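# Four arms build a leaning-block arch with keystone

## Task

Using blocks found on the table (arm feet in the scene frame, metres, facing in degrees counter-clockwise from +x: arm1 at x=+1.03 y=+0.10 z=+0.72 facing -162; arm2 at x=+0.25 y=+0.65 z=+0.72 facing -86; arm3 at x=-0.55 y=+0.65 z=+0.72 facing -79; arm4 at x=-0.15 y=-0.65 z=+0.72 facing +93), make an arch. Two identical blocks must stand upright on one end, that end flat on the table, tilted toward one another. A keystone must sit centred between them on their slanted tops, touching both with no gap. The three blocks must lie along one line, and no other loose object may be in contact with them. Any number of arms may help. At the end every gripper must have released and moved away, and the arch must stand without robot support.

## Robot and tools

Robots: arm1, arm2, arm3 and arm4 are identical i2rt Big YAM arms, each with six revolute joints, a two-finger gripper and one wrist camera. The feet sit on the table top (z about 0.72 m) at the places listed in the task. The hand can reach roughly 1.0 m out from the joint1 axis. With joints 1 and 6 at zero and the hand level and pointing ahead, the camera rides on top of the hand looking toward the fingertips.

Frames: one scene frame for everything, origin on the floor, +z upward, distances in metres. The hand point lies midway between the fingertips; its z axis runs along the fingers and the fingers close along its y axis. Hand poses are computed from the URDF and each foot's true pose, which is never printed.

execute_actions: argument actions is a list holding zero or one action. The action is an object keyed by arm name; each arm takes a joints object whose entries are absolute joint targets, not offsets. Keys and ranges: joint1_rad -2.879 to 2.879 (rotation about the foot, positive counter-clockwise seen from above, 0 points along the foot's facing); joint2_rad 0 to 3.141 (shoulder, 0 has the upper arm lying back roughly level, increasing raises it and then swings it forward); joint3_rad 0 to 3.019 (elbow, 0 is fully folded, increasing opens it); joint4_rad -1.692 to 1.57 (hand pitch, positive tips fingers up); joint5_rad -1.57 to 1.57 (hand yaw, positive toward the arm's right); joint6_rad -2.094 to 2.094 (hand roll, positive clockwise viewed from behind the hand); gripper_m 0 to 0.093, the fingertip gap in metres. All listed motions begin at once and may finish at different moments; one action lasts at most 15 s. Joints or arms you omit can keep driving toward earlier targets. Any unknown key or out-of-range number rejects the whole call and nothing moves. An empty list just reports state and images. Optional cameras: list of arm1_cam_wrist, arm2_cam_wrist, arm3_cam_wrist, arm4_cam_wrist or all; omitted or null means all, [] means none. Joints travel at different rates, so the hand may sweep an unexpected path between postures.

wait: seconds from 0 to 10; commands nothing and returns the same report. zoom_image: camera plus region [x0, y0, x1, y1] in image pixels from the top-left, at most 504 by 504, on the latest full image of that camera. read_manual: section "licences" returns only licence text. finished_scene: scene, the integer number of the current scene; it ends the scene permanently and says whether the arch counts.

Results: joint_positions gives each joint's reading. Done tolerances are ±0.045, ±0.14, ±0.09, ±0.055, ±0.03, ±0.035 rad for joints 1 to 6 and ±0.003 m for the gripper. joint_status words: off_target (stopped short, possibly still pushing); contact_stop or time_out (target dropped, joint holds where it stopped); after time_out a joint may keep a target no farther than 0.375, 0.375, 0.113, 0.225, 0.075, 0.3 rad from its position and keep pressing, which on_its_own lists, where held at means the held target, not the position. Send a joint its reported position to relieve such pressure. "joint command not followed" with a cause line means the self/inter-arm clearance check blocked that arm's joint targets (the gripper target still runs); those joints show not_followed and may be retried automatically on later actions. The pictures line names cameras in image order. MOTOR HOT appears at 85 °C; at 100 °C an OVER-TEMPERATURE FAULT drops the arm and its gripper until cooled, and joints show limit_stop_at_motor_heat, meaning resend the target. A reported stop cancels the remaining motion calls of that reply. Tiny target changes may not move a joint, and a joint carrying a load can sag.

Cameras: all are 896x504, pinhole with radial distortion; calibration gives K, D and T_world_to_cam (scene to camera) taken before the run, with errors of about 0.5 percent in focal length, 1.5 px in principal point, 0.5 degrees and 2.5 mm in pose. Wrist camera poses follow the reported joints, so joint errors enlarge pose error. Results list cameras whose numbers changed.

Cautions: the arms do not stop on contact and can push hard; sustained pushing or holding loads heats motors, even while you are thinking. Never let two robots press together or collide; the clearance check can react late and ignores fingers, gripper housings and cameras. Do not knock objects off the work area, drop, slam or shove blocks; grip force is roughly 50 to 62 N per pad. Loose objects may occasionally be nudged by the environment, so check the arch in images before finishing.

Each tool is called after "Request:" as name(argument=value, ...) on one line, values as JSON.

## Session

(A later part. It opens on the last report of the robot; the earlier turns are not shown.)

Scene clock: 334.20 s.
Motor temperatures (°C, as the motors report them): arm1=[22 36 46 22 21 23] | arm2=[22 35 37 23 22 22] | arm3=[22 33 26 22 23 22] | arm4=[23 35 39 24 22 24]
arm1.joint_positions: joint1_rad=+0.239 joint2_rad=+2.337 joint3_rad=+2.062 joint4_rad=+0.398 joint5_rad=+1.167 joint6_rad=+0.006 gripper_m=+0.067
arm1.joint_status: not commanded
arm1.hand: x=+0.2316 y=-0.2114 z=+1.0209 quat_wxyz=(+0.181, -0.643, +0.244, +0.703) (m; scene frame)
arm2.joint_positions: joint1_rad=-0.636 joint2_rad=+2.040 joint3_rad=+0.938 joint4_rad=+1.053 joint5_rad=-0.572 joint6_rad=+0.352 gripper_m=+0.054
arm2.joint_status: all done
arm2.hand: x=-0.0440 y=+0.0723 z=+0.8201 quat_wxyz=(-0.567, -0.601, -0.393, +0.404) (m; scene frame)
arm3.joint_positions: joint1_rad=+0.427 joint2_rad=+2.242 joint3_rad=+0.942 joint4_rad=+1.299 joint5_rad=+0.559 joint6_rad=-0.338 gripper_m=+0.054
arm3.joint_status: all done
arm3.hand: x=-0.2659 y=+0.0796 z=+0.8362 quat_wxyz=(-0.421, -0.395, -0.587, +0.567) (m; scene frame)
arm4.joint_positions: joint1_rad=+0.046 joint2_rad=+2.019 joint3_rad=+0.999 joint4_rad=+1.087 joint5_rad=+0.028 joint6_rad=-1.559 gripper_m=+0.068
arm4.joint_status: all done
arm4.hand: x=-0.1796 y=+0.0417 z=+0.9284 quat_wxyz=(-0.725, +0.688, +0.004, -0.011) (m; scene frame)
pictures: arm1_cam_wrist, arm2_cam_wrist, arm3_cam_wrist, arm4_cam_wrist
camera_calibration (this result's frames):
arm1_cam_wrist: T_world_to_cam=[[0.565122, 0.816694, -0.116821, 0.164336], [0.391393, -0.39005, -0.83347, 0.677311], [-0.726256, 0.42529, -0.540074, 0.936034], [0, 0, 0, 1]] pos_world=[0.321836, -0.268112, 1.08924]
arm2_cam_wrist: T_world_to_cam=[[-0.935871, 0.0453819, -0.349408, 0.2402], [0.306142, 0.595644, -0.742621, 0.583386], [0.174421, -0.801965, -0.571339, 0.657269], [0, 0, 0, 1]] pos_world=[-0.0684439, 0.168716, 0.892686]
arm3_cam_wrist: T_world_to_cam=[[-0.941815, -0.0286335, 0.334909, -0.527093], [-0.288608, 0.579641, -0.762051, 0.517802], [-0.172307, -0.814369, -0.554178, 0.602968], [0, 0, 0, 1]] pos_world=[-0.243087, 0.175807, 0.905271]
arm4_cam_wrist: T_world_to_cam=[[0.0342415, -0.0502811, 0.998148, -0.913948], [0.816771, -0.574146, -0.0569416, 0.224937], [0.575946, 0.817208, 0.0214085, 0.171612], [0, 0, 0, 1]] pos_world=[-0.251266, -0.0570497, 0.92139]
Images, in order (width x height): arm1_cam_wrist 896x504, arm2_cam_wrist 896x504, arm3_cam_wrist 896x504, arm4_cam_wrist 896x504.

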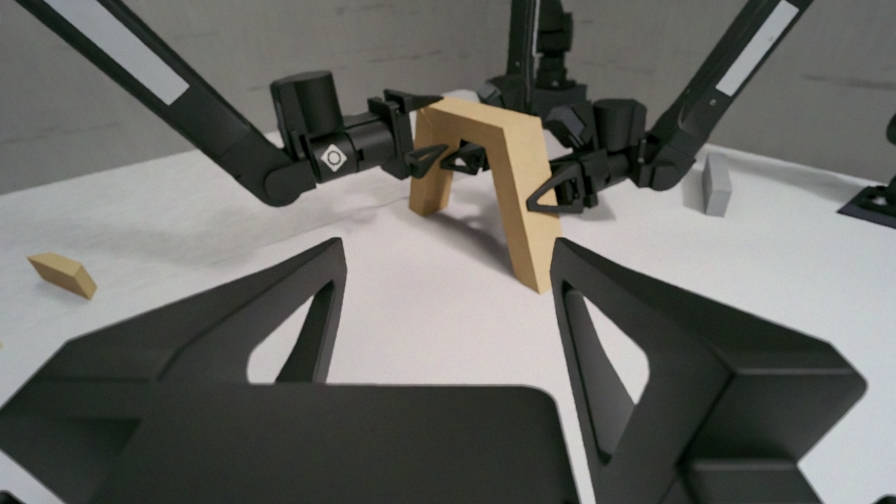

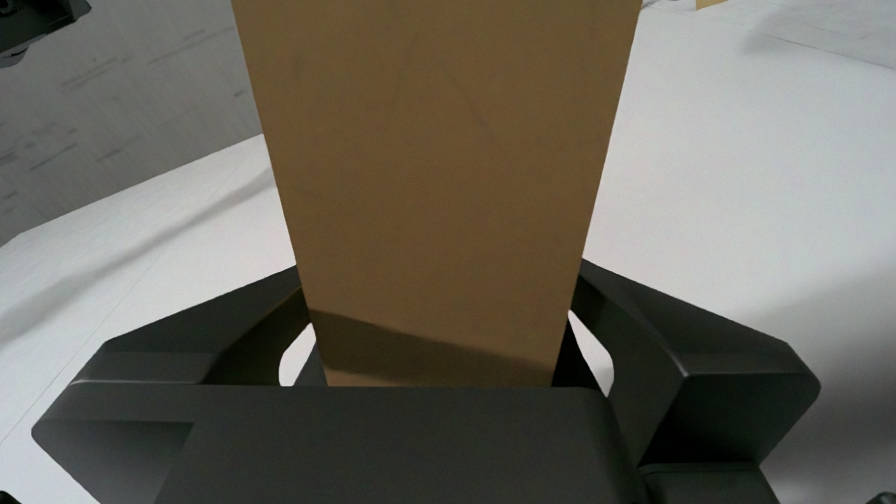

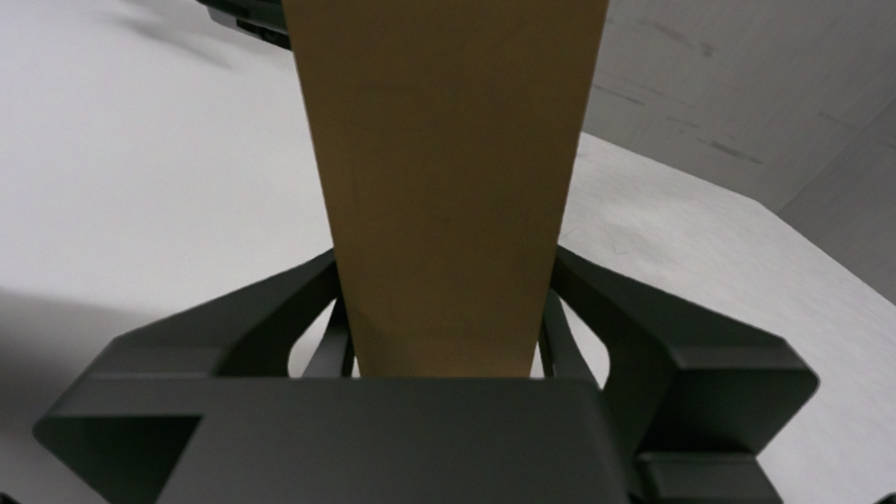

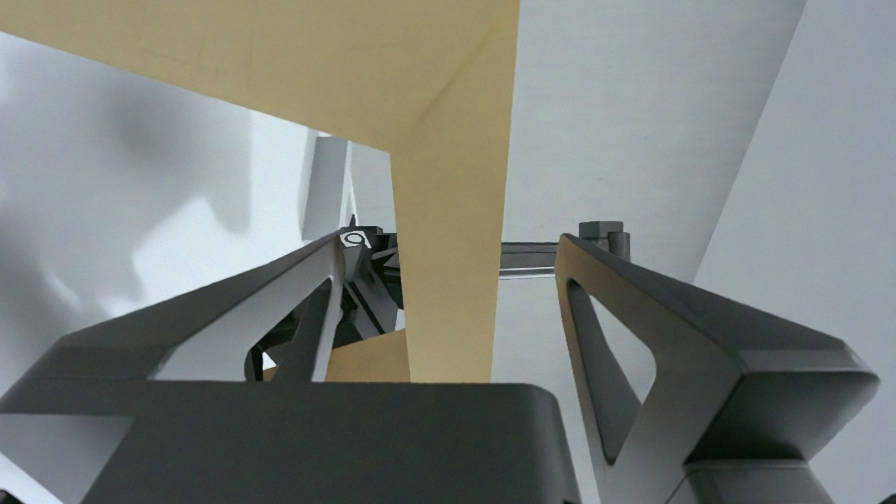

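Settled flat. Open more and take an overhead-ish look.

Request:
execute_actions(actions=[{"arm4":{"joints":{"joint2_rad":1.93,"joint3_rad":0.82,"joint4_rad":1.2}},"arm2":{"joints":{"gripper_m":0.093}},"arm3":{"joints":{"gripper_m":0.093}}}], cameras=["arm2_cam_wrist","arm3_cam_wrist"])

Request:
execute_actions(actions=[{"arm4":{"joints":{"joint1_rad":0,"joint2_rad":1.3,"joint3_rad":0.9,"joint4_rad":0.2,"joint5_rad":0,"joint6_rad":0,"gripper_m":0.093}},"arm2":{"joints":{"joint1_rad":-0.68,"joint2_rad":2.005,"joint3_rad":0.845,"joint4_rad":1.125}},"arm3":{"joints":{"joint1_rad":0.47,"joint3_rad":0.85,"joint4_rad":1.39}}}])

Scene clock: 340.73 s.
Motor temperatures (°C, as the motors report them): arm1=[22 37 46 22 21 23] | arm2=[22 35 36 23 22 22] | arm3=[22 33 26 22 23 22] | arm4=[23 35 38 24 22 24]
arm1.joint_positions: joint1_rad=+0.239 joint2_rad=+2.337 joint3_rad=+2.062 joint4_rad=+0.398 joint5_rad=+1.167 joint6_rad=+0.006 gripper_m=+0.067
arm1.joint_status: not commanded
arm1.hand: x=+0.2316 y=-0.2114 z=+1.0209 quat_wxyz=(+0.181, -0.643, +0.244, +0.703) (m; scene frame)
arm2.joint_positions: joint1_rad=-0.636 joint2_rad=+2.040 joint3_rad=+0.938 joint4_rad=+1.053 joint5_rad=-0.572 joint6_rad=+0.352 gripper_m=+0.093
arm2.joint_status: all done
arm2.hand: x=-0.0440 y=+0.0723 z=+0.8201 quat_wxyz=(-0.567, -0.601, -0.393, +0.404) (m; scene frame)
arm3.joint_positions: joint1_rad=+0.427 joint2_rad=+2.242 joint3_rad=+0.942 joint4_rad=+1.299 joint5_rad=+0.559 joint6_rad=-0.338 gripper_m=+0.093
arm3.joint_status: all done
arm3.hand: x=-0.2659 y=+0.0796 z=+0.8362 quat_wxyz=(-0.421, -0.395, -0.587, +0.567) (m; scene frame)
arm4.joint_positions: joint1_rad=+0.046 joint2_rad=+1.922 joint3_rad=+0.828 joint4_rad=+1.181 joint5_rad=+0.028 joint6_rad=-1.559 gripper_m=+0.068
arm4.joint_status: all done
arm4.hand: x=-0.1769 y=-0.0143 z=+0.9403 quat_wxyz=(-0.732, +0.681, +0.004, -0.011) (m; scene frame)
pictures: arm2_cam_wrist, arm3_cam_wrist
camera_calibration (this result's frames):
arm2_cam_wrist: T_world_to_cam=[[-0.935871, 0.0453819, -0.349408, 0.2402], [0.306142, 0.595644, -0.742621, 0.583386], [0.174421, -0.801965, -0.571339, 0.657269], [0, 0, 0, 1]] pos_world=[-0.0684439, 0.168716, 0.892686]
arm3_cam_wrist: T_world_to_cam=[[-0.941687, -0.0286282, 0.335269, -0.52736], [-0.288899, 0.579627, -0.761951, 0.517642], [-0.172518, -0.814379, -0.554098, 0.602846], [0, 0, 0, 1]] pos_world=[-0.243061, 0.175808, 0.905261]
Images, in order (width x height): arm2_cam_wrist 896x504, arm3_cam_wrist 896x504.

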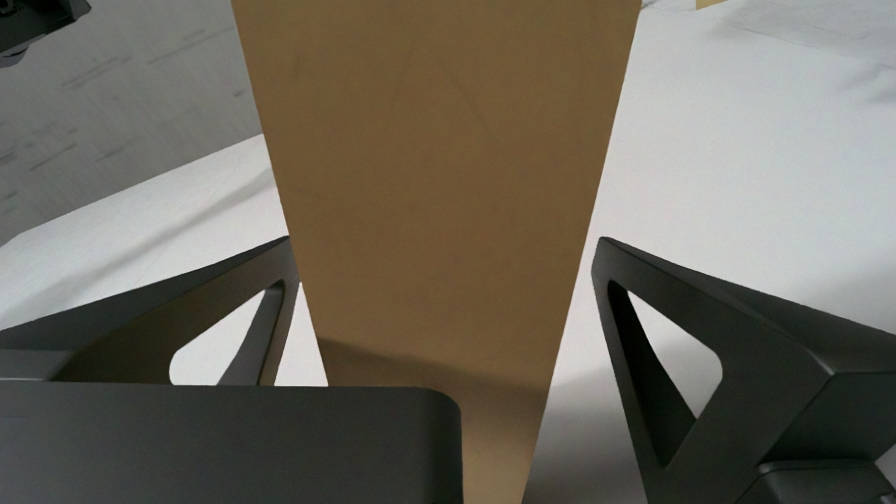

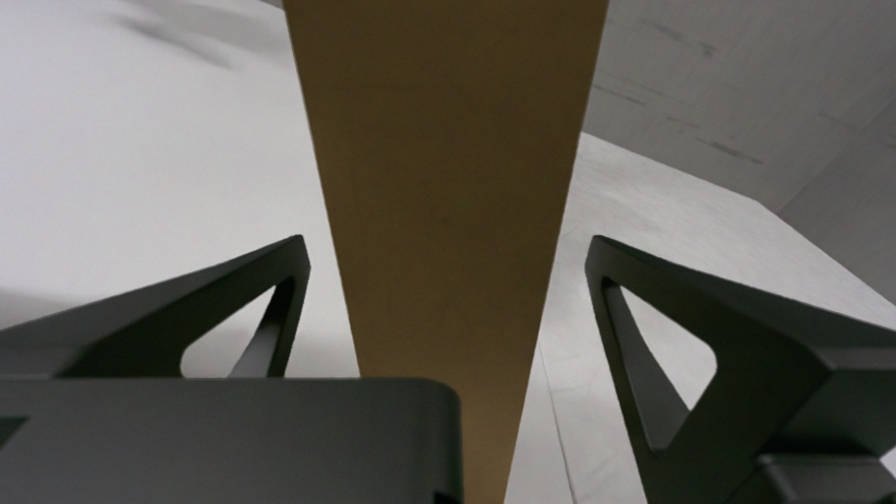

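Scene clock: 342.90 s.
Motor temperatures (°C, as the motors report them): arm1=[22 37 46 22 21 23] | arm2=[22 35 36 23 22 22] | arm3=[22 33 26 22 23 22] | arm4=[23 35 38 24 22 24]
arm1.joint_positions: joint1_rad=+0.239 joint2_rad=+2.337 joint3_rad=+2.062 joint4_rad=+0.398 joint5_rad=+1.167 joint6_rad=+0.006 gripper_m=+0.067
arm1.joint_status: not commanded
arm1.hand: x=+0.2316 y=-0.2114 z=+1.0209 quat_wxyz=(+0.181, -0.643, +0.244, +0.703) (m; scene frame)
arm2.joint_positions: joint1_rad=-0.675 joint2_rad=+2.010 joint3_rad=+0.845 joint4_rad=+1.104 joint5_rad=-0.572 joint6_rad=+0.352 gripper_m=+0.093
arm2.joint_status: all done
arm2.hand: x=-0.0479 y=+0.1093 z=+0.8135 quat_wxyz=(-0.558, -0.613, -0.381, +0.411) (m; scene frame)
arm3.joint_positions: joint1_rad=+0.469 joint2_rad=+2.242 joint3_rad=+0.849 joint4_rad=+1.374 joint5_rad=+0.559 joint6_rad=-0.338 gripper_m=+0.093
arm3.joint_status: all done
arm3.hand: x=-0.2630 y=+0.1198 z=+0.8245 quat_wxyz=(-0.427, -0.383, -0.601, +0.556) (m; scene frame)
arm4.joint_positions: joint1_rad=-0.002 joint2_rad=+1.292 joint3_rad=+0.867 joint4_rad=+0.215 joint5_rad=+0.002 joint6_rad=-0.012 gripper_m=+0.093
arm4.joint_status: all done
arm4.hand: x=-0.1513 y=-0.0763 z=+1.1016 quat_wxyz=(-0.445, +0.557, -0.548, -0.437) (m; scene frame)
pictures: arm1_cam_wrist, arm2_cam_wrist, arm3_cam_wrist, arm4_cam_wrist
camera_calibration (this result's frames):
arm1_cam_wrist: T_world_to_cam=[[0.565122, 0.816694, -0.116821, 0.164336], [0.391393, -0.39005, -0.83347, 0.677311], [-0.726256, 0.42529, -0.540074, 0.936034], [0, 0, 0, 1]] pos_world=[0.321836, -0.268112, 1.08924]
arm2_cam_wrist: T_world_to_cam=[[-0.930491, 0.0858858, -0.356104, 0.233895], [0.33547, 0.590239, -0.734219, 0.552807], [0.147127, -0.802647, -0.578024, 0.688009], [0, 0, 0, 1]] pos_world=[-0.0690379, 0.205852, 0.886858]
arm3_cam_wrist: T_world_to_cam=[[-0.936141, -0.0727576, 0.344016, -0.520084], [-0.32079, 0.577367, -0.750827, 0.469037], [-0.143995, -0.813237, -0.563837, 0.644937], [0, 0, 0, 1]] pos_world=[-0.243543, 0.21584, 0.894722]
arm4_cam_wrist: T_world_to_cam=[[0.999972, -0.00247215, -0.00705636, 0.163307], [-0.00647964, -0.757431, -0.652883, 0.661883], [-0.00373068, 0.65291, -0.757426, 1.0057], [0, 0, 0, 1]] pos_world=[-0.155262, -0.154897, 1.19503]
Images, in order (width x height): arm1_cam_wrist 896x504, arm2_cam_wrist 896x504, arm3_cam_wrist 896x504, arm4_cam_wrist 896x504.

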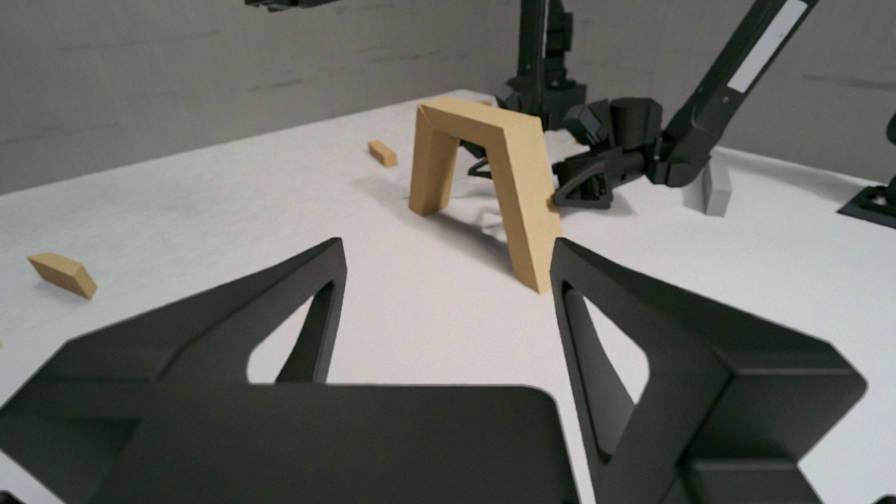

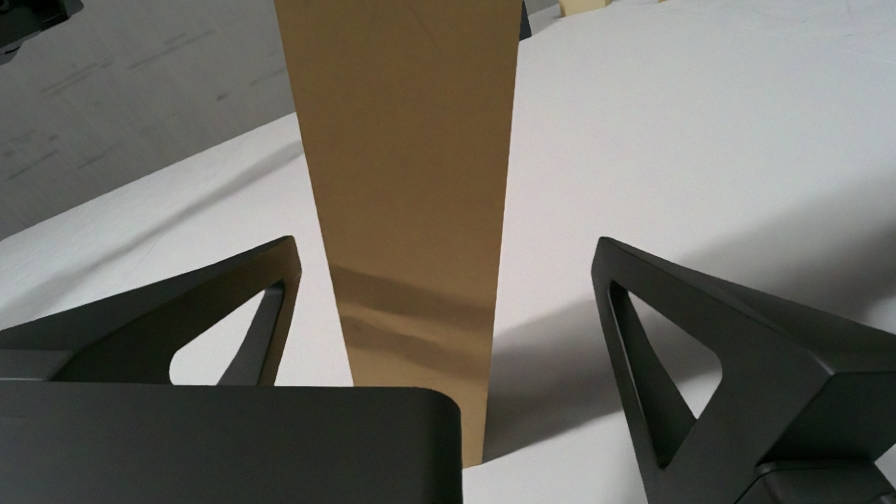

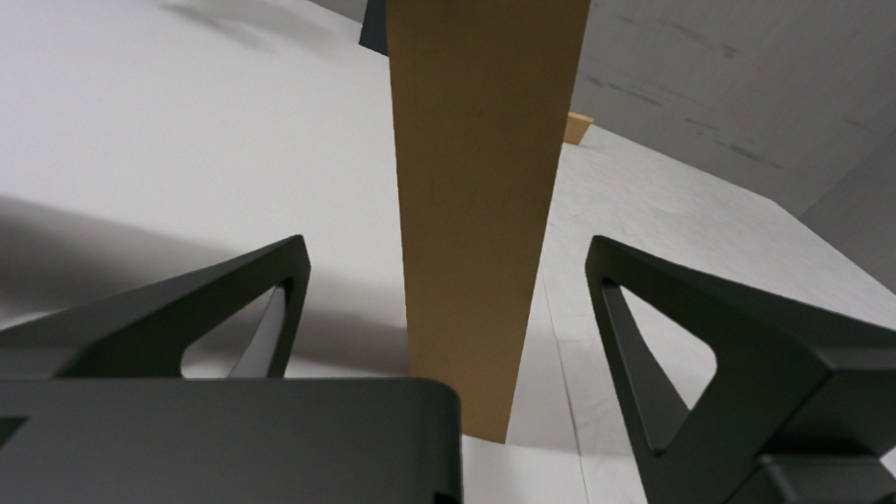

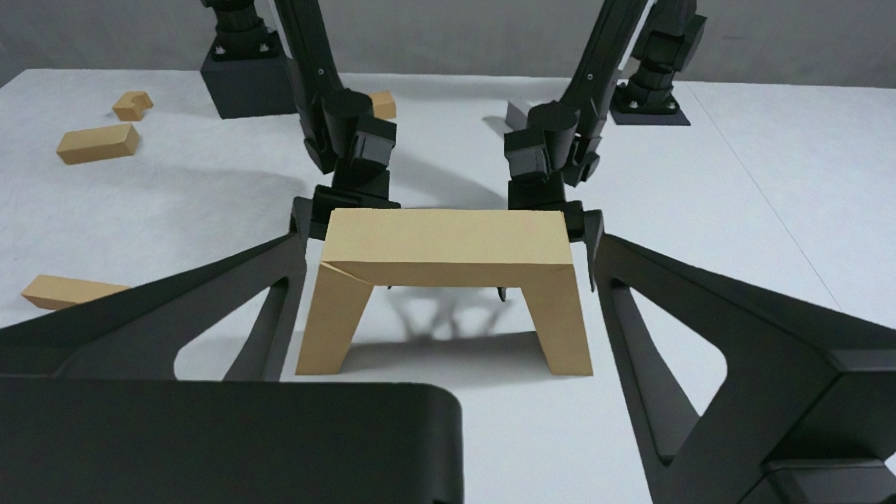

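Good. Retract.

Request:
execute_actions(actions=[{"arm2":{"joints":{"joint2_rad":1.75,"joint3_rad":0.45,"joint4_rad":1.3}},"arm3":{"joints":{"joint2_rad":2.0,"joint3_rad":0.5,"joint4_rad":1.5}},"arm4":{"joints":{"joint2_rad":1.1,"joint3_rad":0.6,"joint4_rad":0.4}}}], cameras=["arm4_cam_wrist","arm2_cam_wrist"])

Scene clock: 347.10 s.
Motor temperatures (°C, as the motors report them): arm1=[22 37 47 22 21 23] | arm2=[22 35 36 23 22 22] | arm3=[22 33 26 22 23 22] | arm4=[23 34 40 24 22 24]
arm1.joint_positions: joint1_rad=+0.239 joint2_rad=+2.337 joint3_rad=+2.062 joint4_rad=+0.398 joint5_rad=+1.167 joint6_rad=+0.006 gripper_m=+0.067
arm1.joint_status: not commanded
arm1.hand: x=+0.2316 y=-0.2114 z=+1.0209 quat_wxyz=(+0.181, -0.643, +0.244, +0.703) (m; scene frame)
arm2.joint_positions: joint1_rad=-0.675 joint2_rad=+1.743 joint3_rad=+0.447 joint4_rad=+1.287 joint5_rad=-0.572 joint6_rad=+0.352 gripper_m=+0.093
arm2.joint_status: all done
arm2.hand: x=+0.0355 y=+0.2187 z=+0.8544 quat_wxyz=(-0.564, -0.594, -0.381, +0.429) (m; scene frame)
arm3.joint_positions: joint1_rad=+0.469 joint2_rad=+1.985 joint3_rad=+0.500 joint4_rad=+1.492 joint5_rad=+0.559 joint6_rad=-0.339 gripper_m=+0.093
arm3.joint_status: all done
arm3.hand: x=-0.3284 y=+0.2064 z=+0.8911 quat_wxyz=(-0.436, -0.383, -0.592, +0.560) (m; scene frame)
arm4.joint_positions: joint1_rad=-0.002 joint2_rad=+1.096 joint3_rad=+0.607 joint4_rad=+0.379 joint5_rad=+0.002 joint6_rad=-0.011 gripper_m=+0.093
arm4.joint_status: all done
arm4.hand: x=-0.1511 y=-0.1570 z=+1.0903 quat_wxyz=(-0.472, +0.534, -0.526, -0.464) (m; scene frame)
pictures: arm2_cam_wrist, arm4_cam_wrist
camera_calibration (this result's frames):
arm2_cam_wrist: T_world_to_cam=[[-0.94156, 0.0717779, -0.329108, 0.297076], [0.311372, 0.558174, -0.769083, 0.527976], [0.128496, -0.826614, -0.547904, 0.76743], [0, 0, 0, 1]] pos_world=[0.0167062, 0.318342, 0.924306]
arm4_cam_wrist: T_world_to_cam=[[0.99997, -0.00125991, -0.0076909, 0.163792], [-0.00644508, -0.68851, -0.725198, 0.683079], [-0.00438157, 0.725226, -0.688497, 0.986007], [0, 0, 0, 1]] pos_world=[-0.155064, -0.244564, 1.17549]
Images, in order (width x height): arm2_cam_wrist 896x504, arm4_cam_wrist 896x504.

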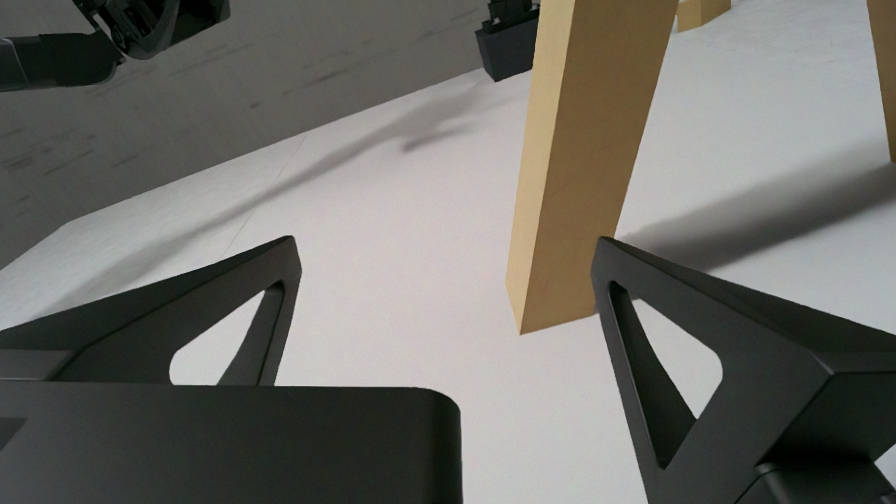

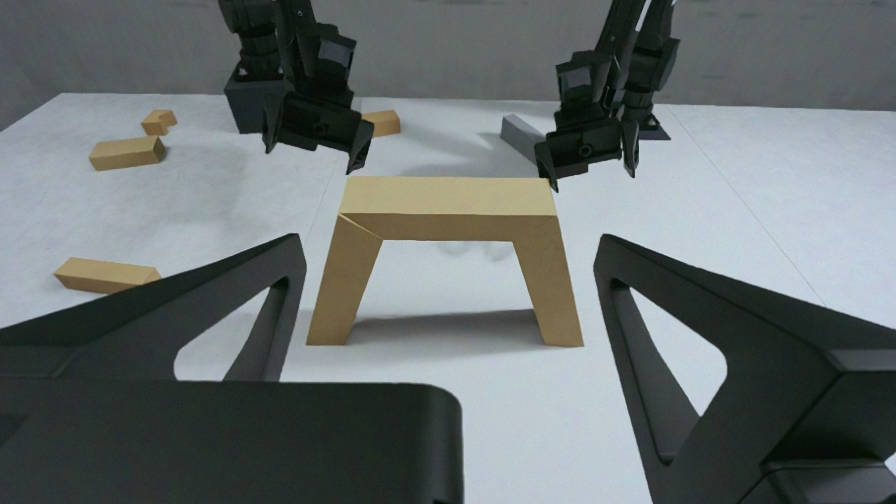

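Request:
finished_scene(scene=2)

The scene is finished: the task was done.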